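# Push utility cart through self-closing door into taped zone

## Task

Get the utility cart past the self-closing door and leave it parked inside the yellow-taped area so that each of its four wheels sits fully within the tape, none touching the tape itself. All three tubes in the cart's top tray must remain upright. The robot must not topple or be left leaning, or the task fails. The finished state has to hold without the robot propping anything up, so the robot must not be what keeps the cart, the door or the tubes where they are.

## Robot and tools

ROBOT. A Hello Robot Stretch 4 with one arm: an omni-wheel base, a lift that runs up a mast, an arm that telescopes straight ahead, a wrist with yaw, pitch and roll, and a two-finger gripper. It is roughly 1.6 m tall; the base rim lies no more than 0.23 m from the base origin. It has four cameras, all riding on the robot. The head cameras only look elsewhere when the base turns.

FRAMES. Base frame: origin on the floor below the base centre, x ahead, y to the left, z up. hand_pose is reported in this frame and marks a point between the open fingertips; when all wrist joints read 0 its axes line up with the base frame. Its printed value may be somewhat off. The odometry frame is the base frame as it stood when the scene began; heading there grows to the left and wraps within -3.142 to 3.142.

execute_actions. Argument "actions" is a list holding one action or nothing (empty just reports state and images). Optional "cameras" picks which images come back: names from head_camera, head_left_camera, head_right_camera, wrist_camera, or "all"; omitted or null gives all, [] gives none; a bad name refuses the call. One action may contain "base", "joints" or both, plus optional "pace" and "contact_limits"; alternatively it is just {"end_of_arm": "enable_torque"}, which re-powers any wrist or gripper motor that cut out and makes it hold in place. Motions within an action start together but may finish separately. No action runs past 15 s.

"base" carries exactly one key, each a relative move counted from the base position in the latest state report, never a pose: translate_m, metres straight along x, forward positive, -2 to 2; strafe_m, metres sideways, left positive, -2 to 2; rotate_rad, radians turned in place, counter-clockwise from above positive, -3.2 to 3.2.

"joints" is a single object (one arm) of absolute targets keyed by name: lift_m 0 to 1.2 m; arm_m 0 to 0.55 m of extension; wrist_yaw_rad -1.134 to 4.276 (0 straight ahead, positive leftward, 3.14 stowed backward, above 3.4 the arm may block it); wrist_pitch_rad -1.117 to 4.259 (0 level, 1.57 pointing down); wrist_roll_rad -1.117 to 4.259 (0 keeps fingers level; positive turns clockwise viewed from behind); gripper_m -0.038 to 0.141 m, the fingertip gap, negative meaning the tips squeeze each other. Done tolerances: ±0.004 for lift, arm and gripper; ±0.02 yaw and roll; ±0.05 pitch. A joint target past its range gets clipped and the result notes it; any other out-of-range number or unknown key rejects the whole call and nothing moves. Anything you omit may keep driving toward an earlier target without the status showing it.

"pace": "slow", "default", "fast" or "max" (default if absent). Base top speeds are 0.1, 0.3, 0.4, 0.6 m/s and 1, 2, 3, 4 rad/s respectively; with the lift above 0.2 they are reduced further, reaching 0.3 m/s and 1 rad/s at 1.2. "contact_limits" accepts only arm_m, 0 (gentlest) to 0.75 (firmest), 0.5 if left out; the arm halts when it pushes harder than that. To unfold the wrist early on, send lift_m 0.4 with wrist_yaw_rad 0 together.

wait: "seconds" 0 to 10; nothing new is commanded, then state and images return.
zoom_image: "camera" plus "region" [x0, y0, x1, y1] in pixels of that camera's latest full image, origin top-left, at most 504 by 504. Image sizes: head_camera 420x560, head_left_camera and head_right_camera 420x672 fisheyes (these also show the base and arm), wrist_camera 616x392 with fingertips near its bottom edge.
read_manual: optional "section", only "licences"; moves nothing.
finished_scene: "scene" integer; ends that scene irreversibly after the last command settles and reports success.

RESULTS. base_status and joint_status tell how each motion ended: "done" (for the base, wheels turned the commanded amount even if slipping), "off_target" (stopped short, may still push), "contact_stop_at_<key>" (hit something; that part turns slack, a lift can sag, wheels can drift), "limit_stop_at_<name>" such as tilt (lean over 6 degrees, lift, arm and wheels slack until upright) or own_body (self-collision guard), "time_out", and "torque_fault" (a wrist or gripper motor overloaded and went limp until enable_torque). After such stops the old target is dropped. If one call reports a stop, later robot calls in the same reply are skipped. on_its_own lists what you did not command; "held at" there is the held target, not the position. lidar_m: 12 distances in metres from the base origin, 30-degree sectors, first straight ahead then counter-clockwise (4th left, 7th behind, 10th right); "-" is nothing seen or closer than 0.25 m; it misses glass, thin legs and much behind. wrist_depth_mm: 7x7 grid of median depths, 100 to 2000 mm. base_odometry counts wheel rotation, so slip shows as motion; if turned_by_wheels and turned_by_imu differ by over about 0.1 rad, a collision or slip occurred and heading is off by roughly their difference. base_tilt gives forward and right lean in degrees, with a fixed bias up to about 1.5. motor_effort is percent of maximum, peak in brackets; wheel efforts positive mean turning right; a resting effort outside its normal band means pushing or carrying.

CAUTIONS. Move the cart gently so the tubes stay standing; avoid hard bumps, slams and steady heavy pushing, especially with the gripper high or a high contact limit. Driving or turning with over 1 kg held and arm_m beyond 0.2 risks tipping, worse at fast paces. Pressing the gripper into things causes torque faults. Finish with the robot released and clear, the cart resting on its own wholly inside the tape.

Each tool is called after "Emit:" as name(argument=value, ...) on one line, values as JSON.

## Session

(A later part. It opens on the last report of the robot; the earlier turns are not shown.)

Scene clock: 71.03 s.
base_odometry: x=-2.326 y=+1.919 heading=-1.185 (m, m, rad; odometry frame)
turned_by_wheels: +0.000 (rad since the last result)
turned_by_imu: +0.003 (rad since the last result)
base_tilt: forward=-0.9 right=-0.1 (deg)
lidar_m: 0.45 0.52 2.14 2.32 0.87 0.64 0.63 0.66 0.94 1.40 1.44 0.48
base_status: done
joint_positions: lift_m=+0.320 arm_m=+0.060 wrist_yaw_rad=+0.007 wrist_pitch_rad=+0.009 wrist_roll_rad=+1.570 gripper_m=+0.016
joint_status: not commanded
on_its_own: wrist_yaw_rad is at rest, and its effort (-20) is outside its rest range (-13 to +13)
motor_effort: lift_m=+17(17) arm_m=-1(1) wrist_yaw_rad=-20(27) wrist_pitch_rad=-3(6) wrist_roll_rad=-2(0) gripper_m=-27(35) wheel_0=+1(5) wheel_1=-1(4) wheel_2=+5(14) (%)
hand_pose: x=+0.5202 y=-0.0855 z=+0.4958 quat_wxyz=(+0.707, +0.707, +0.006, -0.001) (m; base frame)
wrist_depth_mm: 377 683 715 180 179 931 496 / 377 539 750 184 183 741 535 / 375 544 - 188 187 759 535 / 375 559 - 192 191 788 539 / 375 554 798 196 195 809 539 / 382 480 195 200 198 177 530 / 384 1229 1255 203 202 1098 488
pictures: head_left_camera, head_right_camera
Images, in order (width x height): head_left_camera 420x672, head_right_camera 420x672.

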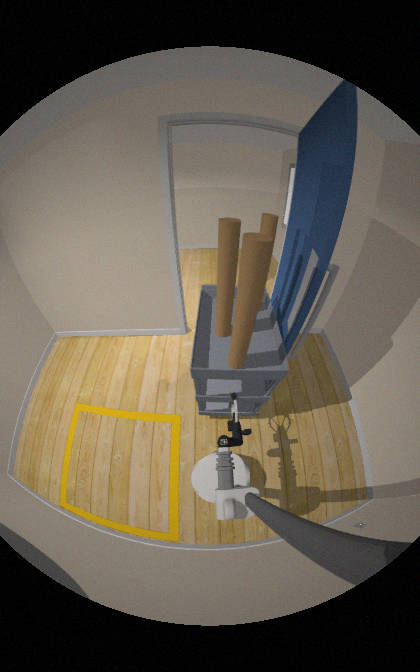

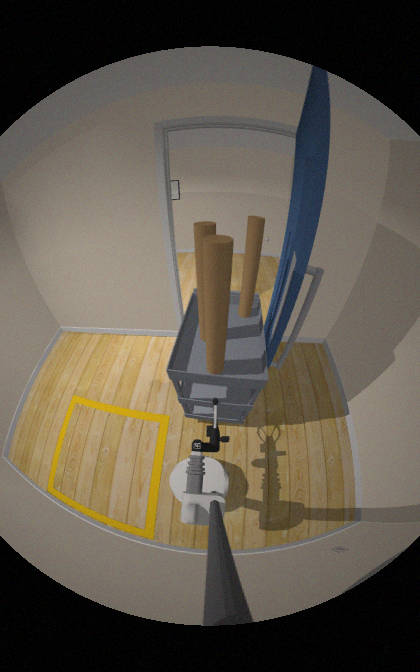

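Emit:
execute_actions(actions=[{"base":{"translate_m":-0.25},"pace":"slow"}], cameras=[])

Emit:
execute_actions(actions=[{"base":{"strafe_m":0.3},"pace":"slow"}], cameras=["head_left_camera"])

Emit:
execute_actions(actions=[{"base":{"strafe_m":0.3},"joints":{"wrist_yaw_rad":-0.35},"pace":"slow"}], cameras=["head_left_camera","head_right_camera","wrist_camera"])

Scene clock: 77.27 s.
base_odometry: x=-2.420 y=+2.150 heading=-1.185 (m, m, rad; odometry frame)
turned_by_wheels: +0.001 (rad since the last result)
turned_by_imu: +0.003 (rad since the last result)
base_tilt: forward=-0.9 right=-0.1 (deg)
lidar_m: 0.47 0.51 2.44 1.40 0.54 0.38 0.37 0.37 0.56 1.39 1.47 0.50
base_status: done
joint_positions: lift_m=+0.320 arm_m=+0.060 wrist_yaw_rad=+0.007 wrist_pitch_rad=+0.009 wrist_roll_rad=+1.570 gripper_m=+0.016
joint_status: not commanded
on_its_own: wrist_yaw_rad is at rest, and its effort (-17) is outside its rest range (-13 to +13)
motor_effort: lift_m=+17(17) arm_m=-1(1) wrist_yaw_rad=-17(22) wrist_pitch_rad=-3(4) wrist_roll_rad=+0(1) gripper_m=-30(31) wheel_0=+2(1) wheel_1=+0(3) wheel_2=+5(10) (%)
hand_pose: x=+0.5202 y=-0.0855 z=+0.4958 quat_wxyz=(+0.707, +0.707, +0.005, -0.001) (m; base frame)
wrist_depth_mm: 375 554 544 185 185 535 512 / 379 544 759 187 187 741 535 / 375 544 - 191 190 768 539 / 375 549 - 194 193 778 539 / 375 554 - 197 196 788 530 / 382 480 194 199 198 176 535 / 379 559 1537 201 201 1098 496
pictures: none
No camera images: the call's "cameras" was empty. Leave "cameras" out to get every camera's image.

Scene clock: 81.40 s.
base_odometry: x=-2.143 y=+2.263 heading=-1.185 (m, m, rad; odometry frame)
turned_by_wheels: +0.000 (rad since the last result)
turned_by_imu: -0.002 (rad since the last result)
base_tilt: forward=-1.0 right=-0.2 (deg)
lidar_m: 0.46 1.81 2.09 1.43 0.53 0.38 0.35 0.39 0.56 1.60 1.79 0.44
base_status: done
joint_positions: lift_m=+0.320 arm_m=+0.060 wrist_yaw_rad=-0.008 wrist_pitch_rad=+0.008 wrist_roll_rad=+1.570 gripper_m=+0.016
joint_status: not commanded
on_its_own: wrist_yaw_rad is at rest, and its effort (+20) is outside its rest range (-13 to +13)
motor_effort: lift_m=+17(17) arm_m=-1(1) wrist_yaw_rad=+20(31) wrist_pitch_rad=-2(4) wrist_roll_rad=-2(4) gripper_m=-29(35) wheel_0=-3(10) wheel_1=+0(2) wheel_2=-1(5) (%)
hand_pose: x=+0.5189 y=-0.0896 z=+0.4960 quat_wxyz=(+0.707, +0.707, +0.000, -0.006) (m; base frame)
wrist_depth_mm: 375 530 131 129 128 661 549 / 379 539 142 139 138 699 535 / 373 539 157 151 149 759 539 / 370 544 741 165 163 741 539 / 375 549 1464 180 182 1138 530 / 384 480 193 200 195 176 477 / 379 1499 1499 214 216 1118 404
pictures: head_left_camera
Images, in order (width x height): head_left_camera 420x672.

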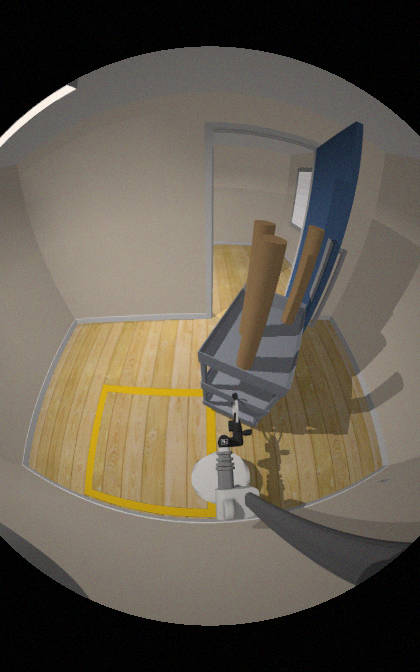

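Scene clock: 85.53 s.
base_odometry: x=-1.865 y=+2.376 heading=-1.185 (m, m, rad; odometry frame)
turned_by_wheels: +0.000 (rad since the last result)
turned_by_imu: -0.002 (rad since the last result)
base_tilt: forward=-0.9 right=-0.2 (deg)
lidar_m: 0.49 1.80 1.80 1.41 0.52 0.37 0.36 0.39 0.53 1.55 0.42 0.42
base_status: done
joint_positions: lift_m=+0.320 arm_m=+0.060 wrist_yaw_rad=-0.358 wrist_pitch_rad=+0.009 wrist_roll_rad=+1.571 gripper_m=+0.016
joint_status: all done
on_its_own: wrist_yaw_rad is at rest, and its effort (+22) is outside its rest range (-13 to +13)
motor_effort: lift_m=+17(17) arm_m=-1(1) wrist_yaw_rad=+22(74) wrist_pitch_rad=-5(6) wrist_roll_rad=-3(4) gripper_m=-30(31) wheel_0=-3(11) wheel_1=+0(7) wheel_2=-2(9) (%)
hand_pose: x=+0.4706 y=-0.1830 z=+0.4957 quat_wxyz=(+0.695, +0.696, -0.123, -0.129) (m; base frame)
wrist_depth_mm: 375 535 147 144 143 691 549 / 377 535 157 152 151 732 539 / 373 539 741 162 160 768 535 / 375 554 750 173 172 778 535 / 375 554 - 186 187 707 535 / 384 455 195 200 196 176 500 / 382 1397 1366 209 216 1118 430
pictures: head_left_camera, head_right_camera, wrist_camera
camera_calibration (this result's frames):
wrist_camera: T_world_to_cam=[[0.0236974, -0.0332236, -0.999167, 0.486016], [0.311046, 0.950086, -0.0242145, 0.0896891], [0.950099, -0.310213, 0.0328486, -0.291388], [0, 0, 0, 1]] pos_world=[0.237433, -0.159458, 0.497354]
Images, in order (width x height): head_left_camera 420x672, head_right_camera 420x672, wrist_camera 616x392.

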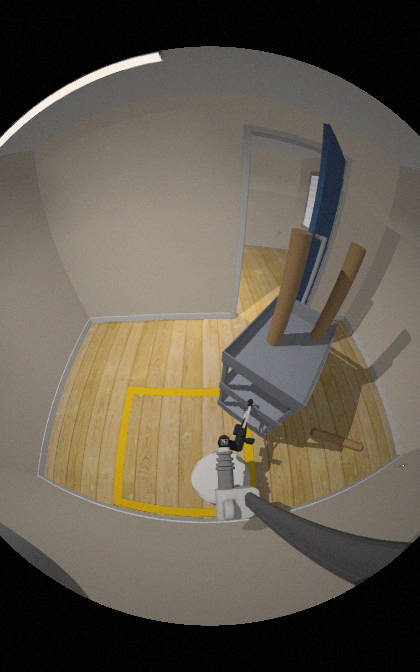

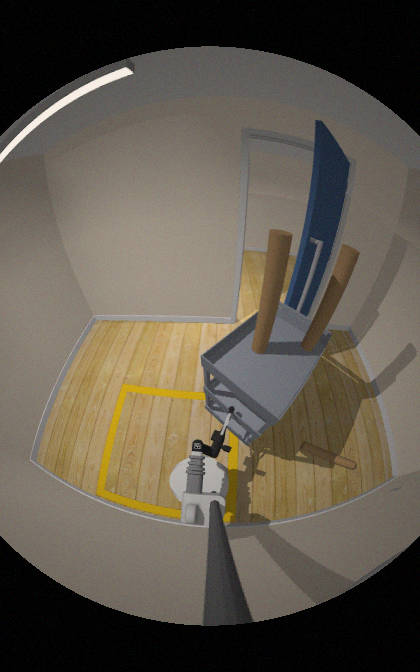

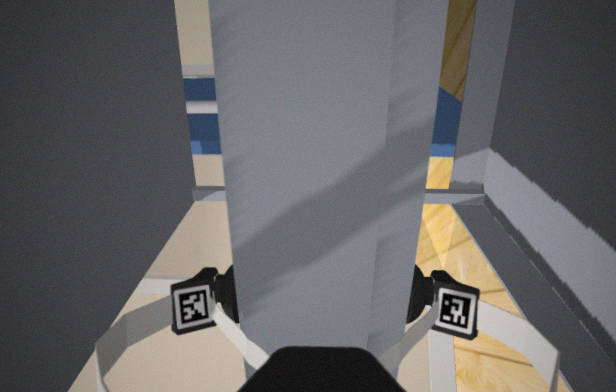

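Emit:
execute_actions(actions=[{"base":{"strafe_m":0.2},"pace":"slow"}], cameras=["head_left_camera","head_right_camera","wrist_camera"])

Scene clock: 89.10 s.
base_odometry: x=-1.679 y=+2.451 heading=-1.186 (m, m, rad; odometry frame)
turned_by_wheels: +0.000 (rad since the last result)
turned_by_imu: -0.001 (rad since the last result)
base_tilt: forward=-0.9 right=-0.2 (deg)
lidar_m: 0.49 1.79 1.59 1.44 0.53 0.39 0.36 0.38 0.55 1.55 0.38 0.37
base_status: done
joint_positions: lift_m=+0.320 arm_m=+0.060 wrist_yaw_rad=-0.355 wrist_pitch_rad=+0.009 wrist_roll_rad=+1.570 gripper_m=+0.016
joint_status: not commanded
on_its_own: wrist_yaw_rad is at rest, and its effort (+14) is outside its rest range (-13 to +13)
motor_effort: lift_m=+17(17) arm_m=-1(2) wrist_yaw_rad=+14(28) wrist_pitch_rad=-4(5) wrist_roll_rad=-2(5) gripper_m=-29(32) wheel_0=-5(9) wheel_1=+0(4) wheel_2=+0(2) (%)
hand_pose: x=+0.4712 y=-0.1823 z=+0.4958 quat_wxyz=(+0.696, +0.696, -0.122, -0.128) (m; base frame)
wrist_depth_mm: 373 535 112 111 111 634 549 / 379 539 123 122 121 683 539 / 375 544 140 135 135 699 544 / 377 549 160 152 150 1138 539 / 377 1499 1499 173 172 1138 504 / 384 1430 187 200 195 176 462 / 382 1397 1366 222 224 1118 404
pictures: head_left_camera, head_right_camera, wrist_camera
camera_calibration (this result's frames):
wrist_camera: T_world_to_cam=[[0.0238834, -0.0337442, -0.999145, 0.485916], [0.308183, 0.951005, -0.0247516, 0.0906172], [0.951027, -0.307329, 0.0331127, -0.291732], [0, 0, 0, 1]] pos_world=[0.237913, -0.159438, 0.497403]
Images, in order (width x height): head_left_camera 420x672, head_right_camera 420x672, wrist_camera 616x392.

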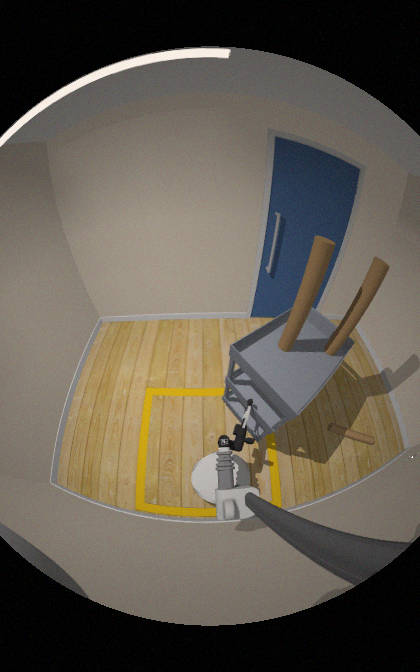

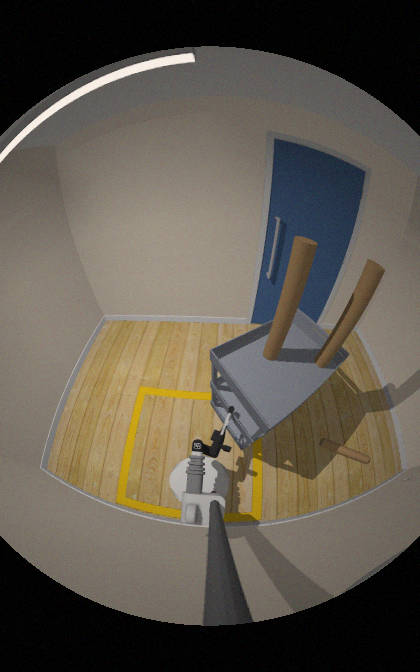

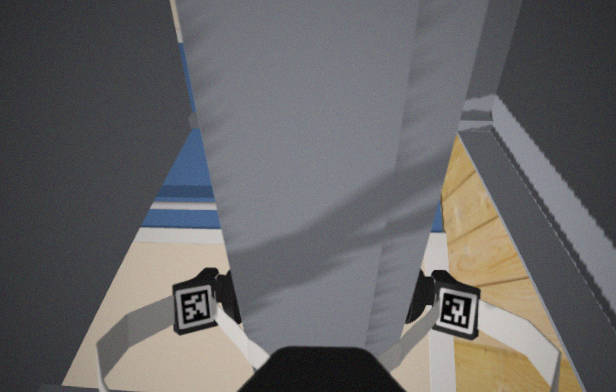

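Emit:
execute_actions(actions=[{"joints":{"gripper_m":0.135}}], cameras=[])

Emit:
execute_actions(actions=[{"base":{"strafe_m":0.32}}], cameras=[])

Emit:
execute_actions(actions=[{"joints":{"wrist_yaw_rad":-1.1}}], cameras=[])

Emit:
execute_actions(actions=[{"base":{"translate_m":0.17}}], cameras=["head_right_camera","wrist_camera"])

Scene clock: 92.20 s.
base_odometry: x=-1.679 y=+2.451 heading=-1.185 (m, m, rad; odometry frame)
turned_by_wheels: +0.000 (rad since the last result)
turned_by_imu: +0.001 (rad since the last result)
base_tilt: forward=-1.0 right=-0.2 (deg)
lidar_m: 0.53 1.80 1.59 1.42 0.53 0.37 0.34 0.38 0.54 1.53 0.39 0.38
base_status: not commanded
joint_positions: lift_m=+0.320 arm_m=+0.060 wrist_yaw_rad=-0.351 wrist_pitch_rad=+0.010 wrist_roll_rad=+1.570 gripper_m=+0.135
joint_status: all done
motor_effort: lift_m=+17(17) arm_m=-1(1) wrist_yaw_rad=+2(20) wrist_pitch_rad=-6(8) wrist_roll_rad=+1(1) gripper_m=-1(26) wheel_0=+0(5) wheel_1=+1(1) wheel_2=+0(0) (%)
hand_pose: x=+0.4720 y=-0.1812 z=+0.4955 quat_wxyz=(+0.696, +0.696, -0.120, -0.127) (m; base frame)
wrist_depth_mm: 377 544 125 122 121 668 544 / 379 544 138 134 133 723 535 / 377 549 158 150 148 750 530 / 377 549 1576 168 168 1160 535 / 375 549 1499 193 198 1042 504 / 387 1430 215 220 216 204 469 / 375 1397 1397 138 1336 1098 768
pictures: none
No camera images: the call's "cameras" was empty. Leave "cameras" out to get every camera's image.

Scene clock: 94.60 s.
base_odometry: x=-1.383 y=+2.571 heading=-1.185 (m, m, rad; odometry frame)
turned_by_wheels: +0.000 (rad since the last result)
turned_by_imu: +0.000 (rad since the last result)
base_tilt: forward=-0.8 right=-0.2 (deg)
lidar_m: 1.72 1.73 1.24 1.20 0.52 0.38 0.35 0.38 0.55 1.52 0.65 0.67
base_status: done
joint_positions: lift_m=+0.320 arm_m=+0.060 wrist_yaw_rad=-0.350 wrist_pitch_rad=+0.010 wrist_roll_rad=+1.570 gripper_m=+0.135
joint_status: not commanded
motor_effort: lift_m=+17(17) arm_m=-1(1) wrist_yaw_rad=+2(2) wrist_pitch_rad=-7(7) wrist_roll_rad=+1(1) gripper_m=+0(1) wheel_0=+1(8) wheel_1=-1(7) wheel_2=+2(1) (%)
hand_pose: x=+0.4721 y=-0.1811 z=+0.4954 quat_wxyz=(+0.696, +0.696, -0.120, -0.127) (m; base frame)
wrist_depth_mm: 397 544 1756 384 1808 732 549 / 430 508 1708 424 1618 1042 521 / 1661 1618 1618 1576 1618 1042 732 / 1576 1618 1576 1618 1537 1160 768 / 1537 1499 1499 1464 1464 1042 750 / 1464 1430 1397 1430 1397 204 750 / 1430 1430 1366 138 1366 1098 732
pictures: none
No camera images: the call's "cameras" was empty. Leave "cameras" out to get every camera's image.

Scene clock: 95.60 s.
base_odometry: x=-1.383 y=+2.571 heading=-1.185 (m, m, rad; odometry frame)
turned_by_wheels: +0.000 (rad since the last result)
turned_by_imu: +0.000 (rad since the last result)
base_tilt: forward=-0.8 right=-0.2 (deg)
lidar_m: 1.73 1.69 1.27 1.19 0.51 0.37 0.35 0.37 0.54 1.51 0.64 0.65
base_status: not commanded
joint_positions: lift_m=+0.320 arm_m=+0.060 wrist_yaw_rad=-1.099 wrist_pitch_rad=+0.010 wrist_roll_rad=+1.570 gripper_m=+0.135
joint_status: all done
motor_effort: lift_m=+17(17) arm_m=-1(1) wrist_yaw_rad=-3(9) wrist_pitch_rad=-7(8) wrist_roll_rad=+0(3) gripper_m=-2(2) wheel_0=+0(0) wheel_1=-1(1) wheel_2=+1(1) (%)
hand_pose: x=+0.2842 y=-0.2967 z=+0.4954 quat_wxyz=(+0.601, +0.604, -0.366, -0.373) (m; base frame)
wrist_depth_mm: - - - - - 1078 768 / - - - - - 1138 768 / - 512 820 492 1708 676 477 / 741 549 1042 492 - 788 480 / 627 554 1060 492 - 732 477 / 496 496 842 480 1078 204 477 / 492 508 1863 138 1808 723 473
pictures: none
No camera images: the call's "cameras" was empty. Leave "cameras" out to get every camera's image.

Scene clock: 97.53 s.
base_odometry: x=-1.319 y=+2.414 heading=-1.185 (m, m, rad; odometry frame)
turned_by_wheels: +0.000 (rad since the last result)
turned_by_imu: +0.001 (rad since the last result)
base_tilt: forward=-0.9 right=-0.1 (deg)
lidar_m: 1.55 1.63 1.24 1.19 0.77 0.55 0.53 0.57 0.79 0.58 0.54 0.57
base_status: done
joint_positions: lift_m=+0.320 arm_m=+0.060 wrist_yaw_rad=-1.100 wrist_pitch_rad=+0.010 wrist_roll_rad=+1.570 gripper_m=+0.135
joint_status: not commanded
motor_effort: lift_m=+17(17) arm_m=-1(1) wrist_yaw_rad=-1(0) wrist_pitch_rad=-7(8) wrist_roll_rad=+0(0) gripper_m=+0(1) wheel_0=+0(3) wheel_1=+1(4) wheel_2=+2(8) (%)
hand_pose: x=+0.2842 y=-0.2967 z=+0.4954 quat_wxyz=(+0.601, +0.604, -0.366, -0.373) (m; base frame)
wrist_depth_mm: 415 530 - 404 - 1160 530 / 413 539 - 402 1863 741 554 / 410 544 - 404 - 809 559 / 407 549 - 397 - 809 554 / 404 554 991 399 1863 732 549 / 404 480 1808 394 1618 205 530 / 976 407 404 138 399 394 399
pictures: head_right_camera, wrist_camera
camera_calibration (this result's frames):
wrist_camera: T_world_to_cam=[[-0.00668127, -0.0401928, -0.99917, 0.492914], [0.870997, 0.490623, -0.0255601, -0.0390538], [0.491243, -0.870444, 0.0317298, -0.184779], [0, 0, 0, 1]] pos_world=[0.12808, -0.121868, 0.497369]
Images, in order (width x height): head_right_camera 420x672, wrist_camera 616x392.

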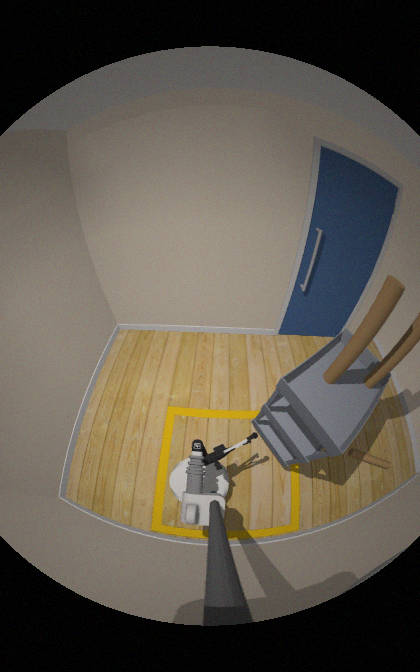

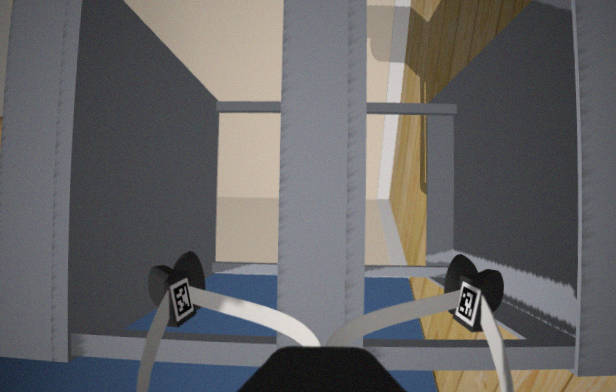

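Emit:
execute_actions(actions=[{"base":{"strafe_m":-0.215}}], cameras=["wrist_camera"])

Emit:
execute_actions(actions=[{"joints":{"gripper_m":0.025}}], cameras=["wrist_camera"])

Emit:
execute_actions(actions=[{"base":{"translate_m":-0.2},"pace":"slow"}], cameras=["head_right_camera","wrist_camera"])

Scene clock: 100.17 s.
base_odometry: x=-1.518 y=+2.333 heading=-1.185 (m, m, rad; odometry frame)
turned_by_wheels: +0.000 (rad since the last result)
turned_by_imu: +0.001 (rad since the last result)
base_tilt: forward=-0.9 right=-0.2 (deg)
lidar_m: 1.55 1.62 1.48 1.42 0.77 0.56 0.53 0.56 0.80 0.42 0.37 0.39
base_status: done
joint_positions: lift_m=+0.320 arm_m=+0.060 wrist_yaw_rad=-1.100 wrist_pitch_rad=+0.010 wrist_roll_rad=+1.570 gripper_m=+0.135
joint_status: not commanded
motor_effort: lift_m=+17(17) arm_m=-1(1) wrist_yaw_rad=-1(2) wrist_pitch_rad=-8(8) wrist_roll_rad=+1(2) gripper_m=-1(1) wheel_0=+0(6) wheel_1=+0(5) wheel_2=+1(1) (%)
hand_pose: x=+0.2842 y=-0.2967 z=+0.4954 quat_wxyz=(+0.601, +0.604, -0.366, -0.373) (m; base frame)
wrist_depth_mm: - - - 217 216 1138 759 / 377 - - 217 216 1118 512 / 373 549 - 216 216 750 539 / 375 554 - 215 215 809 535 / 375 549 - 213 213 732 535 / 387 484 215 214 212 204 525 / 384 517 1576 138 492 676 539
pictures: wrist_camera
camera_calibration (this result's frames):
wrist_camera: T_world_to_cam=[[-0.00668113, -0.0401928, -0.99917, 0.492914], [0.870997, 0.490623, -0.02556, -0.0390538], [0.491243, -0.870444, 0.0317299, -0.184779], [0, 0, 0, 1]] pos_world=[0.12808, -0.121868, 0.497369]
Images, in order (width x height): wrist_camera 616x392.

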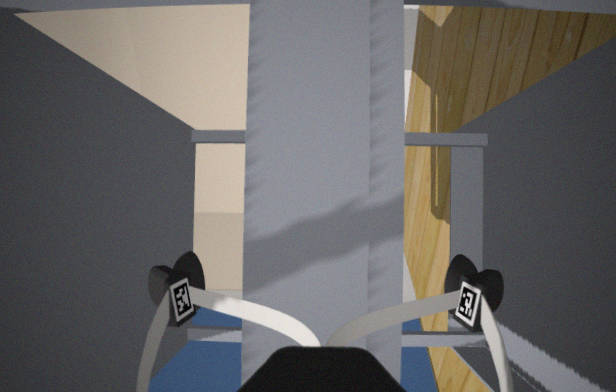

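Scene clock: 102.20 s.
base_odometry: x=-1.518 y=+2.333 heading=-1.185 (m, m, rad; odometry frame)
turned_by_wheels: +0.000 (rad since the last result)
turned_by_imu: +0.000 (rad since the last result)
base_tilt: forward=-0.9 right=-0.2 (deg)
lidar_m: 1.55 1.61 1.49 1.42 0.75 0.56 0.53 0.55 0.80 0.37 0.35 0.37
base_status: not commanded
joint_positions: lift_m=+0.320 arm_m=+0.060 wrist_yaw_rad=-1.095 wrist_pitch_rad=+0.010 wrist_roll_rad=+1.570 gripper_m=+0.026
joint_status: all done
on_its_own: wrist_yaw_rad is at rest, and its effort (-15) is outside its rest range (-13 to +13)
motor_effort: lift_m=+17(17) arm_m=-1(1) wrist_yaw_rad=-15(20) wrist_pitch_rad=-9(8) wrist_roll_rad=+2(2) gripper_m=-29(26) wheel_0=-2(3) wheel_1=+0(0) wheel_2=+2(2) (%)
hand_pose: x=+0.2856 y=-0.2965 z=+0.4954 quat_wxyz=(+0.602, +0.605, -0.365, -0.371) (m; base frame)
wrist_depth_mm: - - - 196 195 1160 759 / 377 - - 196 195 1160 517 / 375 544 788 196 194 768 539 / 373 549 - 195 195 778 539 / 375 544 750 195 193 788 535 / 384 477 187 194 193 179 530 / 382 500 1618 124 192 699 496
pictures: wrist_camera
camera_calibration (this result's frames):
wrist_camera: T_world_to_cam=[[-0.0062511, -0.0401464, -0.999174, 0.492838], [0.868564, 0.49493, -0.02532, -0.0386107], [0.495537, -0.868005, 0.0317759, -0.185795], [0, 0, 0, 1]] pos_world=[0.128685, -0.122376, 0.497357]
Images, in order (width x height): wrist_camera 616x392.

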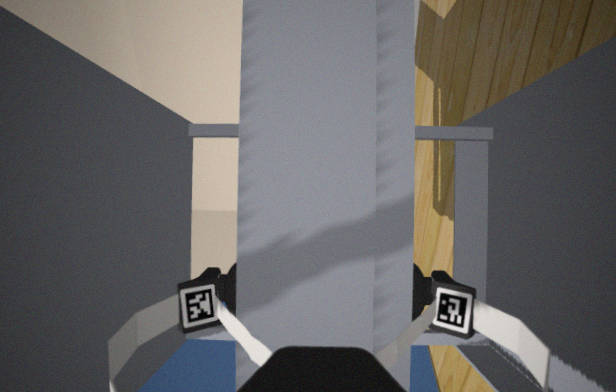

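Scene clock: 105.47 s.
base_odometry: x=-1.593 y=+2.518 heading=-1.184 (m, m, rad; odometry frame)
turned_by_wheels: +0.000 (rad since the last result)
turned_by_imu: +0.002 (rad since the last result)
base_tilt: forward=-0.9 right=-0.3 (deg)
lidar_m: 0.42 1.84 1.46 1.29 0.47 0.34 0.32 0.34 0.50 1.45 0.35 0.36
base_status: done
joint_positions: lift_m=+0.320 arm_m=+0.060 wrist_yaw_rad=-1.092 wrist_pitch_rad=+0.010 wrist_roll_rad=+1.571 gripper_m=+0.026
joint_status: not commanded
on_its_own: wrist_yaw_rad is at rest, and its effort (-23) is outside its rest range (-13 to +13)
motor_effort: lift_m=+17(17) arm_m=-1(1) wrist_yaw_rad=-23(31) wrist_pitch_rad=-7(9) wrist_roll_rad=-5(2) gripper_m=-26(24) wheel_0=+0(4) wheel_1=+1(0) wheel_2=+4(8) (%)
hand_pose: x=+0.2863 y=-0.2963 z=+0.4954 quat_wxyz=(+0.602, +0.606, -0.364, -0.370) (m; base frame)
wrist_depth_mm: 271 272 266 237 240 264 265 / 382 - - 228 229 1138 750 / 375 - - 216 220 1138 488 / 377 554 - 208 211 750 539 / 377 544 768 200 200 778 535 / 379 480 187 191 190 180 535 / 384 496 1281 124 185 732 500
pictures: head_right_camera, wrist_camera
camera_calibration (this result's frames):
wrist_camera: T_world_to_cam=[[-0.00488931, -0.0396773, -0.999201, 0.492654], [0.867515, 0.496833, -0.0239737, -0.0390362], [0.497387, -0.866939, 0.0319915, -0.186335], [0, 0, 0, 1]] pos_world=[0.128954, -0.1226, 0.497286]
Images, in order (width x height): head_right_camera 420x672, wrist_camera 616x392.

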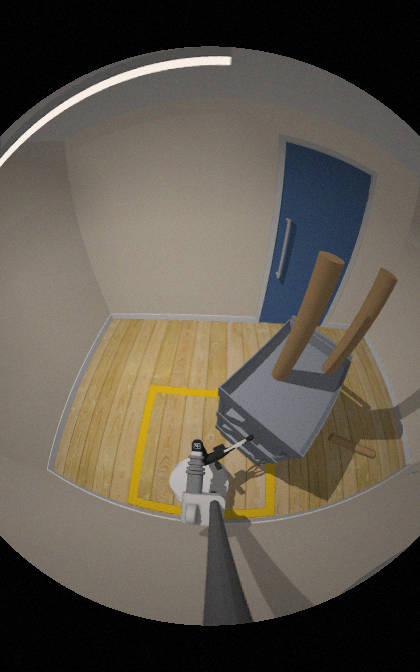

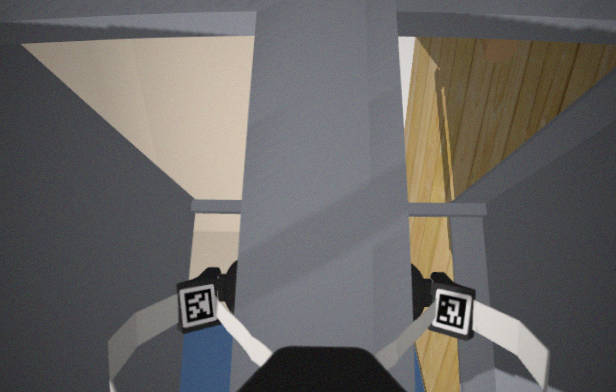

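Emit:
execute_actions(actions=[{"base":{"strafe_m":0.55},"pace":"slow"}])

Scene clock: 112.23 s.
base_odometry: x=-1.084 y=+2.725 heading=-1.185 (m, m, rad; odometry frame)
turned_by_wheels: +0.000 (rad since the last result)
turned_by_imu: -0.002 (rad since the last result)
base_tilt: forward=-0.9 right=-0.3 (deg)
lidar_m: 1.76 1.23 0.90 0.86 0.47 0.34 0.32 0.34 0.48 0.30 0.31 0.37
base_status: done
joint_positions: lift_m=+0.320 arm_m=+0.060 wrist_yaw_rad=-1.103 wrist_pitch_rad=+0.010 wrist_roll_rad=+1.568 gripper_m=+0.026
joint_status: not commanded
motor_effort: lift_m=+17(17) arm_m=-1(1) wrist_yaw_rad=+8(25) wrist_pitch_rad=-8(9) wrist_roll_rad=+3(4) gripper_m=-27(32) wheel_0=-2(8) wheel_1=-1(7) wheel_2=-2(5) (%)
hand_pose: x=+0.2832 y=-0.2969 z=+0.4954 quat_wxyz=(+0.601, +0.604, -0.367, -0.374) (m; base frame)
wrist_depth_mm: 375 535 157 153 152 691 549 / 377 535 741 159 158 732 539 / 375 544 750 167 166 750 544 / 373 549 750 175 174 778 539 / 375 554 750 183 185 732 530 / 384 484 188 195 192 178 535 / 382 1863 1808 124 205 1118 469
pictures: head_camera, head_left_camera, head_right_camera, wrist_camera
camera_calibration (this result's frames):
wrist_camera: T_world_to_cam=[[-0.00783726, -0.0406354, -0.999143, 0.493069], [0.872535, 0.487822, -0.026684, -0.0388522], [0.488489, -0.871997, 0.0316326, -0.18409], [0, 0, 0, 1]] pos_world=[0.12769, -0.121537, 0.497434]
Images, in order (width x height): head_camera 420x560, head_left_camera 420x672, head_right_camera 420x672, wrist_camera 616x392.

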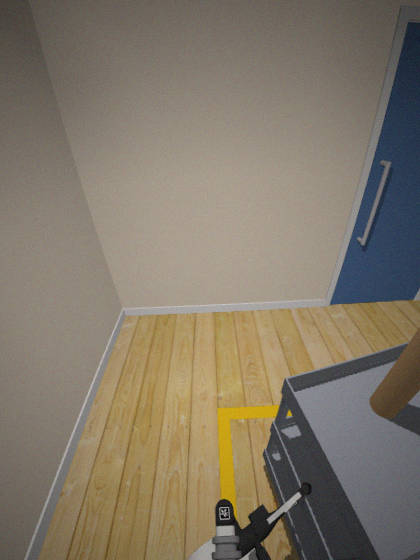

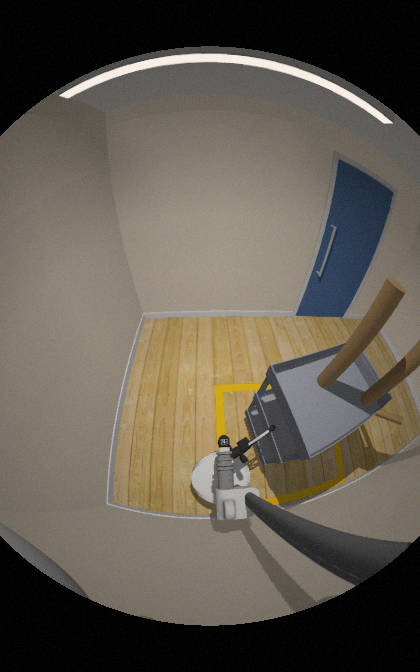

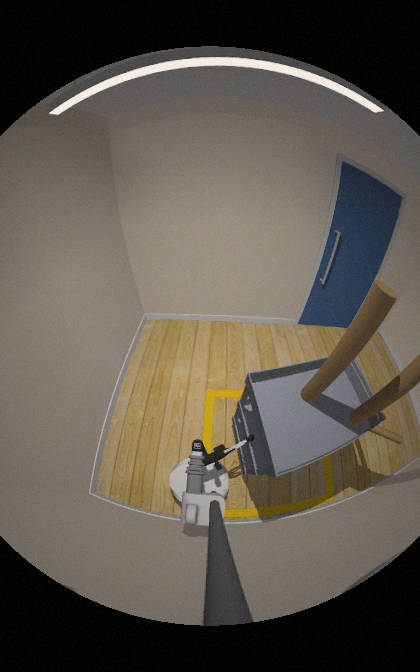

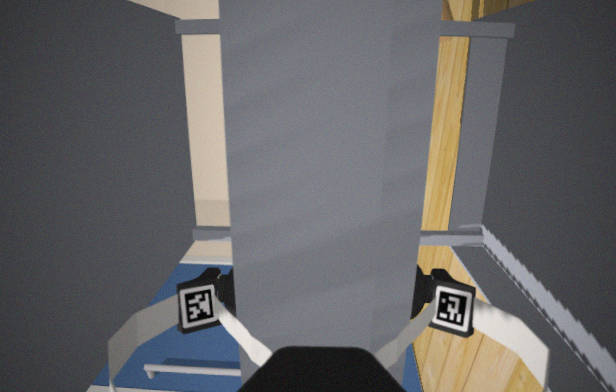

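Emit:
execute_actions(actions=[{"base":{"strafe_m":0.08},"pace":"slow"}], cameras=[])

Emit:
execute_actions(actions=[{"joints":{"gripper_m":0.135}}], cameras=[])

Emit:
execute_actions(actions=[{"base":{"strafe_m":0.2}}], cameras=[])

Emit:
execute_actions(actions=[{"base":{"translate_m":1.15},"joints":{"wrist_yaw_rad":0,"wrist_roll_rad":0,"wrist_pitch_rad":1.57,"arm_m":0},"pace":"fast"}], cameras=[])

Emit:
execute_actions(actions=[{"base":{"rotate_rad":-1.55}}], cameras=["head_right_camera"])

Emit:
execute_actions(actions=[{"base":{"translate_m":1.9},"pace":"fast"}], cameras=[])

Emit:
execute_actions(actions=[{"base":{"rotate_rad":-1.55}}])

Scene clock: 115.47 s.
base_odometry: x=-1.010 y=+2.755 heading=-1.185 (m, m, rad; odometry frame)
turned_by_wheels: +0.000 (rad since the last result)
turned_by_imu: +0.000 (rad since the last result)
base_tilt: forward=-0.9 right=-0.2 (deg)
lidar_m: 1.76 1.13 0.82 0.78 0.47 0.34 0.32 0.35 0.48 0.28 0.28 0.37
base_status: done
joint_positions: lift_m=+0.320 arm_m=+0.060 wrist_yaw_rad=-1.103 wrist_pitch_rad=+0.010 wrist_roll_rad=+1.568 gripper_m=+0.026
joint_status: not commanded
motor_effort: lift_m=+17(17) arm_m=-1(1) wrist_yaw_rad=+8(10) wrist_pitch_rad=-6(8) wrist_roll_rad=+6(5) gripper_m=-25(27) wheel_0=-4(8) wheel_1=+0(11) wheel_2=-2(2) (%)
hand_pose: x=+0.2832 y=-0.2969 z=+0.4955 quat_wxyz=(+0.601, +0.603, -0.367, -0.374) (m; base frame)
wrist_depth_mm: 373 525 146 142 141 676 554 / 377 535 155 150 149 715 535 / 373 544 750 159 158 759 539 / 373 554 750 169 169 778 535 / 375 554 750 180 181 691 535 / 384 473 187 195 191 176 525 / 382 1708 1756 125 209 1118 445
pictures: none
No camera images: the call's "cameras" was empty. Leave "cameras" out to get every camera's image.

Scene clock: 117.50 s.
base_odometry: x=-1.010 y=+2.755 heading=-1.185 (m, m, rad; odometry frame)
turned_by_wheels: +0.000 (rad since the last result)
turned_by_imu: +0.001 (rad since the last result)
base_tilt: forward=-1.0 right=-0.2 (deg)
lidar_m: 1.75 1.14 0.83 0.79 0.47 0.33 0.32 0.34 0.48 0.30 0.29 0.38
base_status: not commanded
joint_positions: lift_m=+0.320 arm_m=+0.060 wrist_yaw_rad=-1.101 wrist_pitch_rad=+0.010 wrist_roll_rad=+1.570 gripper_m=+0.135
joint_status: all done
motor_effort: lift_m=+17(17) arm_m=-1(1) wrist_yaw_rad=+0(14) wrist_pitch_rad=-7(7) wrist_roll_rad=+0(5) gripper_m=-1(25) wheel_0=+1(4) wheel_1=+0(0) wheel_2=-2(2) (%)
hand_pose: x=+0.2839 y=-0.2968 z=+0.4954 quat_wxyz=(+0.601, +0.604, -0.366, -0.373) (m; base frame)
wrist_depth_mm: 373 535 160 156 154 715 549 / 377 544 750 164 164 741 539 / 373 549 750 174 173 768 535 / 375 544 750 185 186 809 539 / 375 549 - 197 200 691 535 / 382 484 211 208 207 205 525 / 384 1808 1708 138 1576 1118 469
pictures: none
No camera images: the call's "cameras" was empty. Leave "cameras" out to get every camera's image.

Scene clock: 119.53 s.
base_odometry: x=-0.824 y=+2.830 heading=-1.185 (m, m, rad; odometry frame)
turned_by_wheels: +0.000 (rad since the last result)
turned_by_imu: +0.000 (rad since the last result)
base_tilt: forward=-0.8 right=-0.2 (deg)
lidar_m: 1.75 0.86 0.61 0.57 0.48 0.34 0.31 0.35 0.50 0.49 0.51 0.64
base_status: done
joint_positions: lift_m=+0.320 arm_m=+0.060 wrist_yaw_rad=-1.100 wrist_pitch_rad=+0.010 wrist_roll_rad=+1.570 gripper_m=+0.135
joint_status: not commanded
motor_effort: lift_m=+17(17) arm_m=-1(1) wrist_yaw_rad=+1(2) wrist_pitch_rad=-6(7) wrist_roll_rad=+0(1) gripper_m=+3(1) wheel_0=+1(6) wheel_1=+1(4) wheel_2=+0(2) (%)
hand_pose: x=+0.2839 y=-0.2968 z=+0.4954 quat_wxyz=(+0.601, +0.604, -0.366, -0.373) (m; base frame)
wrist_depth_mm: 375 535 - 336 1661 798 549 / 379 539 - 357 1863 809 535 / 394 554 1008 379 - 798 539 / 418 554 - 404 1921 768 549 / 442 549 - 430 - 654 554 / 484 480 473 455 473 204 455 / 1808 1863 1863 138 1808 1118 741
pictures: none
No camera images: the call's "cameras" was empty. Leave "cameras" out to get every camera's image.

Scene clock: 123.77 s.
base_odometry: x=-0.391 y=+1.765 heading=-1.185 (m, m, rad; odometry frame)
turned_by_wheels: +0.000 (rad since the last result)
turned_by_imu: +0.003 (rad since the last result)
base_tilt: forward=-0.9 right=-0.2 (deg)
lidar_m: 0.60 0.62 0.61 0.56 0.61 0.85 1.46 0.76 0.89 2.35 0.87 0.63
base_status: done
joint_positions: lift_m=+0.320 arm_m=+0.003 wrist_yaw_rad=+0.000 wrist_pitch_rad=+1.428 wrist_roll_rad=+0.153 gripper_m=+0.135
joint_status: wrist_pitch_rad limit_stop_at_own_body (moved +1.418 of +1.560); wrist_roll_rad limit_stop_at_own_body (moved -1.417 of -1.570); the others done
joint sent to its limit — the command would take arm_m past its lower limit, so that joint was sent only as far as its limit.
on_its_own: wrist_pitch_rad is held at +1.428, not at your +1.570, since a limit_stop_at_own_body; wrist_roll_rad is held at +0.153, not at your +0.000, since a limit_stop_at_own_body; lift_m is slack since a limit_stop_at_own_body; arm_m is slack since a limit_stop_at_own_body
motor_effort: lift_m=+19(18) arm_m=+0(6) wrist_yaw_rad=+2(6) wrist_pitch_rad=-2(0) wrist_roll_rad=+1(8) gripper_m=+2(3) wheel_0=-3(6) wheel_1=-1(8) wheel_2=+1(11) (%)
hand_pose: x=+0.2152 y=-0.0874 z=+0.2128 quat_wxyz=(+0.754, +0.058, +0.653, -0.050) (m; base frame)
wrist_depth_mm: 488 488 477 466 466 452 452 / 488 477 466 462 455 452 445 / 477 466 462 455 452 439 439 / 466 455 449 449 439 436 433 / 459 449 445 439 433 427 424 / 449 445 229 285 427 206 418 / 449 234 225 140 254 415 410
pictures: none
No camera images: the call's "cameras" was empty. Leave "cameras" out to get every camera's image.

not run: a stop came earlier in this reply.

not run: a stop came earlier in this reply.

not run: a stop came earlier in this reply.

Emit:
execute_actions(actions=[{"base":{"rotate_rad":-1.55},"joints":{"lift_m":0.4,"arm_m":0.12}}], cameras=["head_right_camera"])

Emit:
execute_actions(actions=[{"base":{"translate_m":1.9},"joints":{"wrist_roll_rad":0},"pace":"fast"}], cameras=[])

Emit:
execute_actions(actions=[{"base":{"rotate_rad":-1.55}}])

Scene clock: 126.17 s.
base_odometry: x=-0.391 y=+1.765 heading=-2.735 (m, m, rad; odometry frame)
turned_by_wheels: -1.550 (rad since the last result)
turned_by_imu: -1.572 (rad since the last result)
base_tilt: forward=-0.9 right=-0.2 (deg)
lidar_m: 2.27 0.85 0.63 0.60 0.62 0.61 0.58 0.61 0.87 1.48 0.77 0.86
base_status: done
joint_positions: lift_m=+0.400 arm_m=+0.119 wrist_yaw_rad=+0.000 wrist_pitch_rad=+1.428 wrist_roll_rad=+0.153 gripper_m=+0.135
joint_status: all done
on_its_own: wrist_pitch_rad is held at +1.428, not at your +1.570, since a limit_stop_at_own_body; wrist_roll_rad is held at +0.153, not at your +0.000, since a limit_stop_at_own_body
motor_effort: lift_m=+21(26) arm_m=+5(6) wrist_yaw_rad=-1(1) wrist_pitch_rad=-3(2) wrist_roll_rad=-1(1) gripper_m=-2(2) wheel_0=+0(7) wheel_1=+0(9) wheel_2=-1(7) (%)
hand_pose: x=+0.3311 y=-0.0874 z=+0.2925 quat_wxyz=(+0.754, +0.058, +0.653, -0.050) (m; base frame)
wrist_depth_mm: 580 569 564 559 544 539 530 / 574 564 554 544 544 530 521 / 564 549 544 535 530 521 512 / 554 539 539 521 521 508 504 / 539 530 530 521 508 504 500 / 535 525 512 508 496 206 488 / 525 517 508 140 496 488 480
pictures: head_right_camera
Images, in order (width x height): head_right_camera 420x672.

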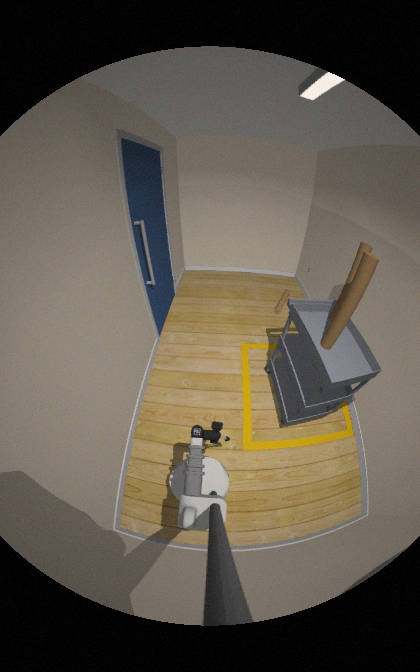

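Scene clock: 132.27 s.
base_odometry: x=-2.136 y=+1.013 heading=-2.735 (m, m, rad; odometry frame)
turned_by_wheels: +0.000 (rad since the last result)
turned_by_imu: +0.005 (rad since the last result)
base_tilt: forward=-0.9 right=-0.1 (deg)
lidar_m: 1.23 0.82 0.59 0.57 0.59 0.83 2.47 1.00 1.12 1.52 1.59 1.29
base_status: done
joint_positions: lift_m=+0.400 arm_m=+0.119 wrist_yaw_rad=+0.000 wrist_pitch_rad=+1.428 wrist_roll_rad=+0.001 gripper_m=+0.135
joint_status: all done
on_its_own: wrist_pitch_rad is held at +1.428, not at your +1.570, since a limit_stop_at_own_body
motor_effort: lift_m=+21(21) arm_m=+5(5) wrist_yaw_rad=-1(1) wrist_pitch_rad=-4(3) wrist_roll_rad=-1(3) gripper_m=+4(1) wheel_0=+0(7) wheel_1=+0(7) wheel_2=+1(10) (%)
hand_pose: x=+0.3311 y=-0.0874 z=+0.2925 quat_wxyz=(+0.756, +0.000, +0.655, +0.000) (m; base frame)
wrist_depth_mm: 564 564 559 554 549 544 544 / 559 549 544 544 544 535 530 / 554 544 539 535 530 530 525 / 544 530 535 525 521 517 512 / 530 525 525 521 508 508 504 / 521 517 508 512 500 206 500 / 517 508 504 140 504 492 488
pictures: none
No camera images: the call's "cameras" was empty. Leave "cameras" out to get every camera's image.

Scene clock: 134.30 s.
base_odometry: x=-2.136 y=+1.013 heading=+1.998 (m, m, rad; odometry frame)
turned_by_wheels: -1.550 (rad since the last result)
turned_by_imu: -1.573 (rad since the last result)
base_tilt: forward=-1.0 right=-0.2 (deg)
lidar_m: 1.51 1.59 1.28 1.22 0.80 0.60 0.56 0.61 0.85 2.52 0.99 1.11
base_status: done
joint_positions: lift_m=+0.400 arm_m=+0.119 wrist_yaw_rad=+0.000 wrist_pitch_rad=+1.428 wrist_roll_rad=+0.000 gripper_m=+0.135
joint_status: not commanded
on_its_own: wrist_pitch_rad is held at +1.428, not at your +1.570, since a limit_stop_at_own_body
motor_effort: lift_m=+20(21) arm_m=+5(5) wrist_yaw_rad=+0(1) wrist_pitch_rad=-1(2) wrist_roll_rad=-2(4) gripper_m=+1(2) wheel_0=+0(5) wheel_1=-1(8) wheel_2=-1(5) (%)
hand_pose: x=+0.3311 y=-0.0874 z=+0.2925 quat_wxyz=(+0.756, +0.000, +0.655, +0.000) (m; base frame)
wrist_depth_mm: 569 564 564 559 549 544 539 / 564 554 549 539 539 530 535 / 554 539 544 530 530 530 525 / 539 535 535 525 525 512 517 / 530 525 521 517 512 508 508 / 521 517 508 508 504 206 496 / 517 504 504 140 500 492 492
pictures: head_camera, head_left_camera, head_right_camera, wrist_camera
camera_calibration (this result's frames):
wrist_camera: T_world_to_cam=[[0.0284995, -0.998812, -0.0395246, -0.0772151], [-0.994586, -0.0243815, -0.101017, 0.406943], [0.0999331, 0.0421895, -0.994099, 0.490207], [0, 0, 0, 1]] pos_world=[0.357952, -0.0878831, 0.52537]
Images, in order (width x height): head_camera 420x560, head_left_camera 420x672, head_right_camera 420x672, wrist_camera 616x392.

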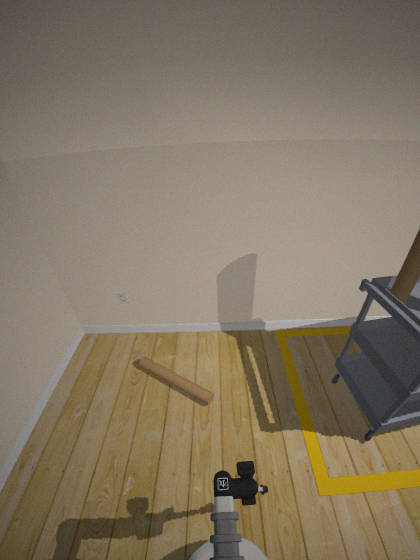

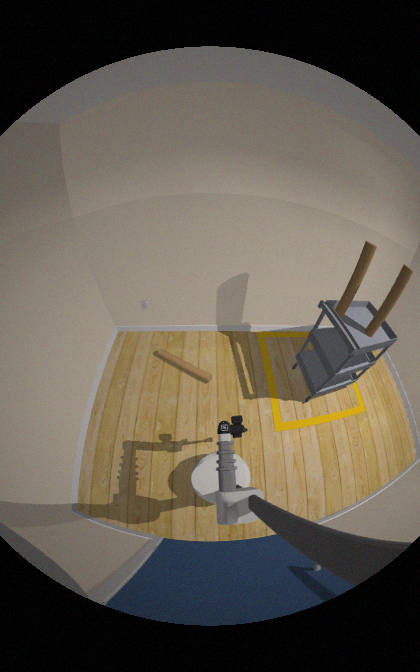

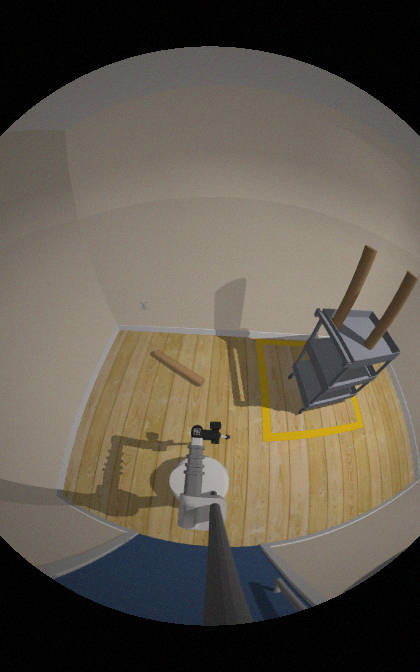

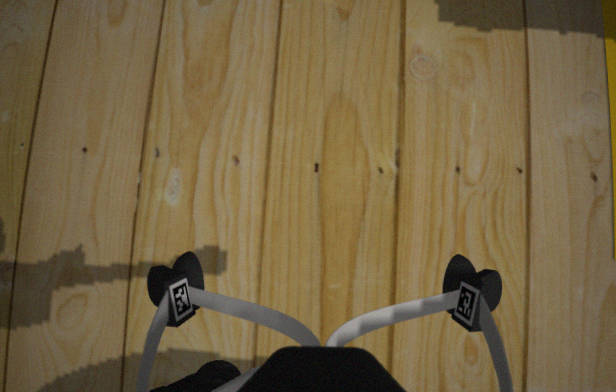

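Emit:
execute_actions(actions=[{"base":{"rotate_rad":1.015},"joints":{"wrist_pitch_rad":1.57,"lift_m":0.3}}], cameras=[])

Emit:
execute_actions(actions=[{"base":{"translate_m":0.18}}], cameras=[])

Emit:
execute_actions(actions=[{"base":{"strafe_m":-0.63},"joints":{"arm_m":0.42}}], cameras=["head_camera","head_right_camera","wrist_camera"])

Scene clock: 137.27 s.
base_odometry: x=-2.136 y=+1.013 heading=+3.014 (m, m, rad; odometry frame)
turned_by_wheels: +1.015 (rad since the last result)
turned_by_imu: +1.031 (rad since the last result)
base_tilt: forward=-1.0 right=-0.1 (deg)
lidar_m: 1.29 1.23 0.83 0.61 0.56 0.61 0.84 2.32 1.00 1.12 1.49 1.59
base_status: done
joint_positions: lift_m=+0.300 arm_m=+0.119 wrist_yaw_rad=+0.000 wrist_pitch_rad=+1.570 wrist_roll_rad=+0.000 gripper_m=+0.135
joint_status: all done
motor_effort: lift_m=+16(19) arm_m=+5(5) wrist_yaw_rad=-1(1) wrist_pitch_rad=-1(2) wrist_roll_rad=-2(1) gripper_m=+1(1) wheel_0=+0(6) wheel_1=+1(8) wheel_2=+1(6) (%)
hand_pose: x=+0.2904 y=-0.0874 z=+0.1899 quat_wxyz=(+0.707, +0.000, +0.707, +0.000) (m; base frame)
wrist_depth_mm: 418 418 415 410 404 402 402 / 424 418 413 415 407 402 399 / 424 424 415 415 410 404 404 / 427 421 421 413 415 407 404 / 430 424 421 418 413 407 404 / 430 430 357 418 413 206 407 / 430 370 298 140 418 413 410
pictures: none
No camera images: the call's "cameras" was empty. Leave "cameras" out to get every camera's image.

Scene clock: 139.23 s.
base_odometry: x=-2.315 y=+1.036 heading=+3.014 (m, m, rad; odometry frame)
turned_by_wheels: +0.000 (rad since the last result)
turned_by_imu: +0.001 (rad since the last result)
base_tilt: forward=-0.9 right=-0.2 (deg)
lidar_m: 1.12 1.07 0.95 0.70 0.65 0.68 0.94 2.66 1.08 1.28 1.43 1.49
base_status: done
joint_positions: lift_m=+0.300 arm_m=+0.119 wrist_yaw_rad=+0.000 wrist_pitch_rad=+1.570 wrist_roll_rad=+0.000 gripper_m=+0.135
joint_status: not commanded
motor_effort: lift_m=+16(16) arm_m=+5(5) wrist_yaw_rad=-1(1) wrist_pitch_rad=-1(2) wrist_roll_rad=-1(2) gripper_m=-2(0) wheel_0=+0(5) wheel_1=+0(3) wheel_2=+1(9) (%)
hand_pose: x=+0.2904 y=-0.0874 z=+0.1899 quat_wxyz=(+0.707, +0.000, +0.707, +0.000) (m; base frame)
wrist_depth_mm: 421 418 415 413 407 399 397 / 421 421 415 410 407 404 399 / 427 418 415 415 413 404 404 / 427 421 418 418 410 410 404 / 430 424 418 415 415 410 407 / 430 427 418 415 415 206 407 / 433 368 297 140 415 413 413
pictures: none
No camera images: the call's "cameras" was empty. Leave "cameras" out to get every camera's image.

Scene clock: 142.67 s.
base_odometry: x=-2.234 y=+1.661 heading=+3.014 (m, m, rad; odometry frame)
turned_by_wheels: +0.000 (rad since the last result)
turned_by_imu: +0.002 (rad since the last result)
base_tilt: forward=-0.9 right=-0.3 (deg)
lidar_m: 1.25 1.38 1.46 1.27 1.17 1.25 1.75 0.60 0.62 0.91 0.87 0.92
base_status: done
joint_positions: lift_m=+0.300 arm_m=+0.419 wrist_yaw_rad=+0.000 wrist_pitch_rad=+1.570 wrist_roll_rad=+0.000 gripper_m=+0.135
joint_status: all done
motor_effort: lift_m=+17(17) arm_m=+5(5) wrist_yaw_rad=-1(1) wrist_pitch_rad=+0(1) wrist_roll_rad=-2(3) gripper_m=-2(3) wheel_0=+0(7) wheel_1=+2(11) wheel_2=-1(0) (%)
hand_pose: x=+0.5903 y=-0.0874 z=+0.1898 quat_wxyz=(+0.707, +0.000, +0.707, +0.000) (m; base frame)
wrist_depth_mm: 418 415 413 338 402 399 397 / 424 418 410 340 407 402 402 / 424 418 415 338 404 402 402 / 427 421 418 342 407 407 402 / 424 424 418 340 410 407 404 / 424 424 421 336 353 206 410 / 430 427 427 140 418 410 410
pictures: head_camera, head_right_camera, wrist_camera
camera_calibration (this result's frames):
wrist_camera: T_world_to_cam=[[0.0228969, -0.998806, -0.0431447, -0.0846676], [-0.998871, -0.0246525, 0.0406069, 0.629953], [-0.0416221, 0.0421662, -0.998243, 0.446589], [0, 0, 0, 1]] pos_world=[0.649769, -0.0878676, 0.416571]
Images, in order (width x height): head_camera 420x560, head_right_camera 420x672, wrist_camera 616x392.

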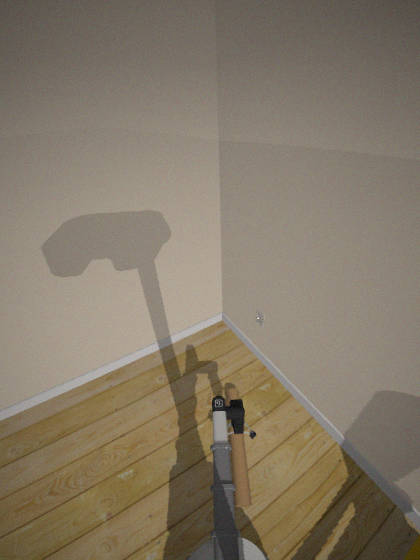

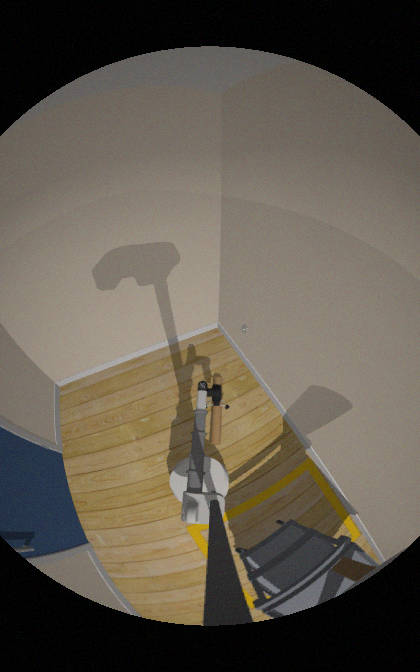

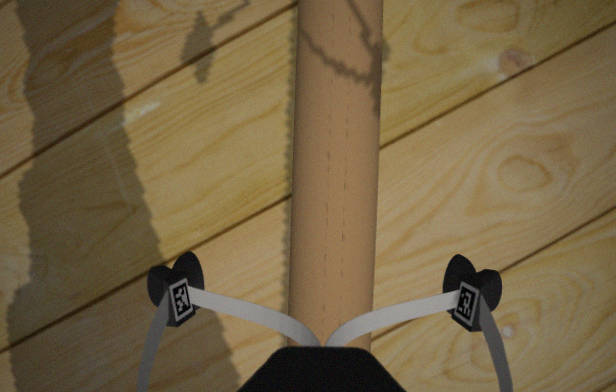

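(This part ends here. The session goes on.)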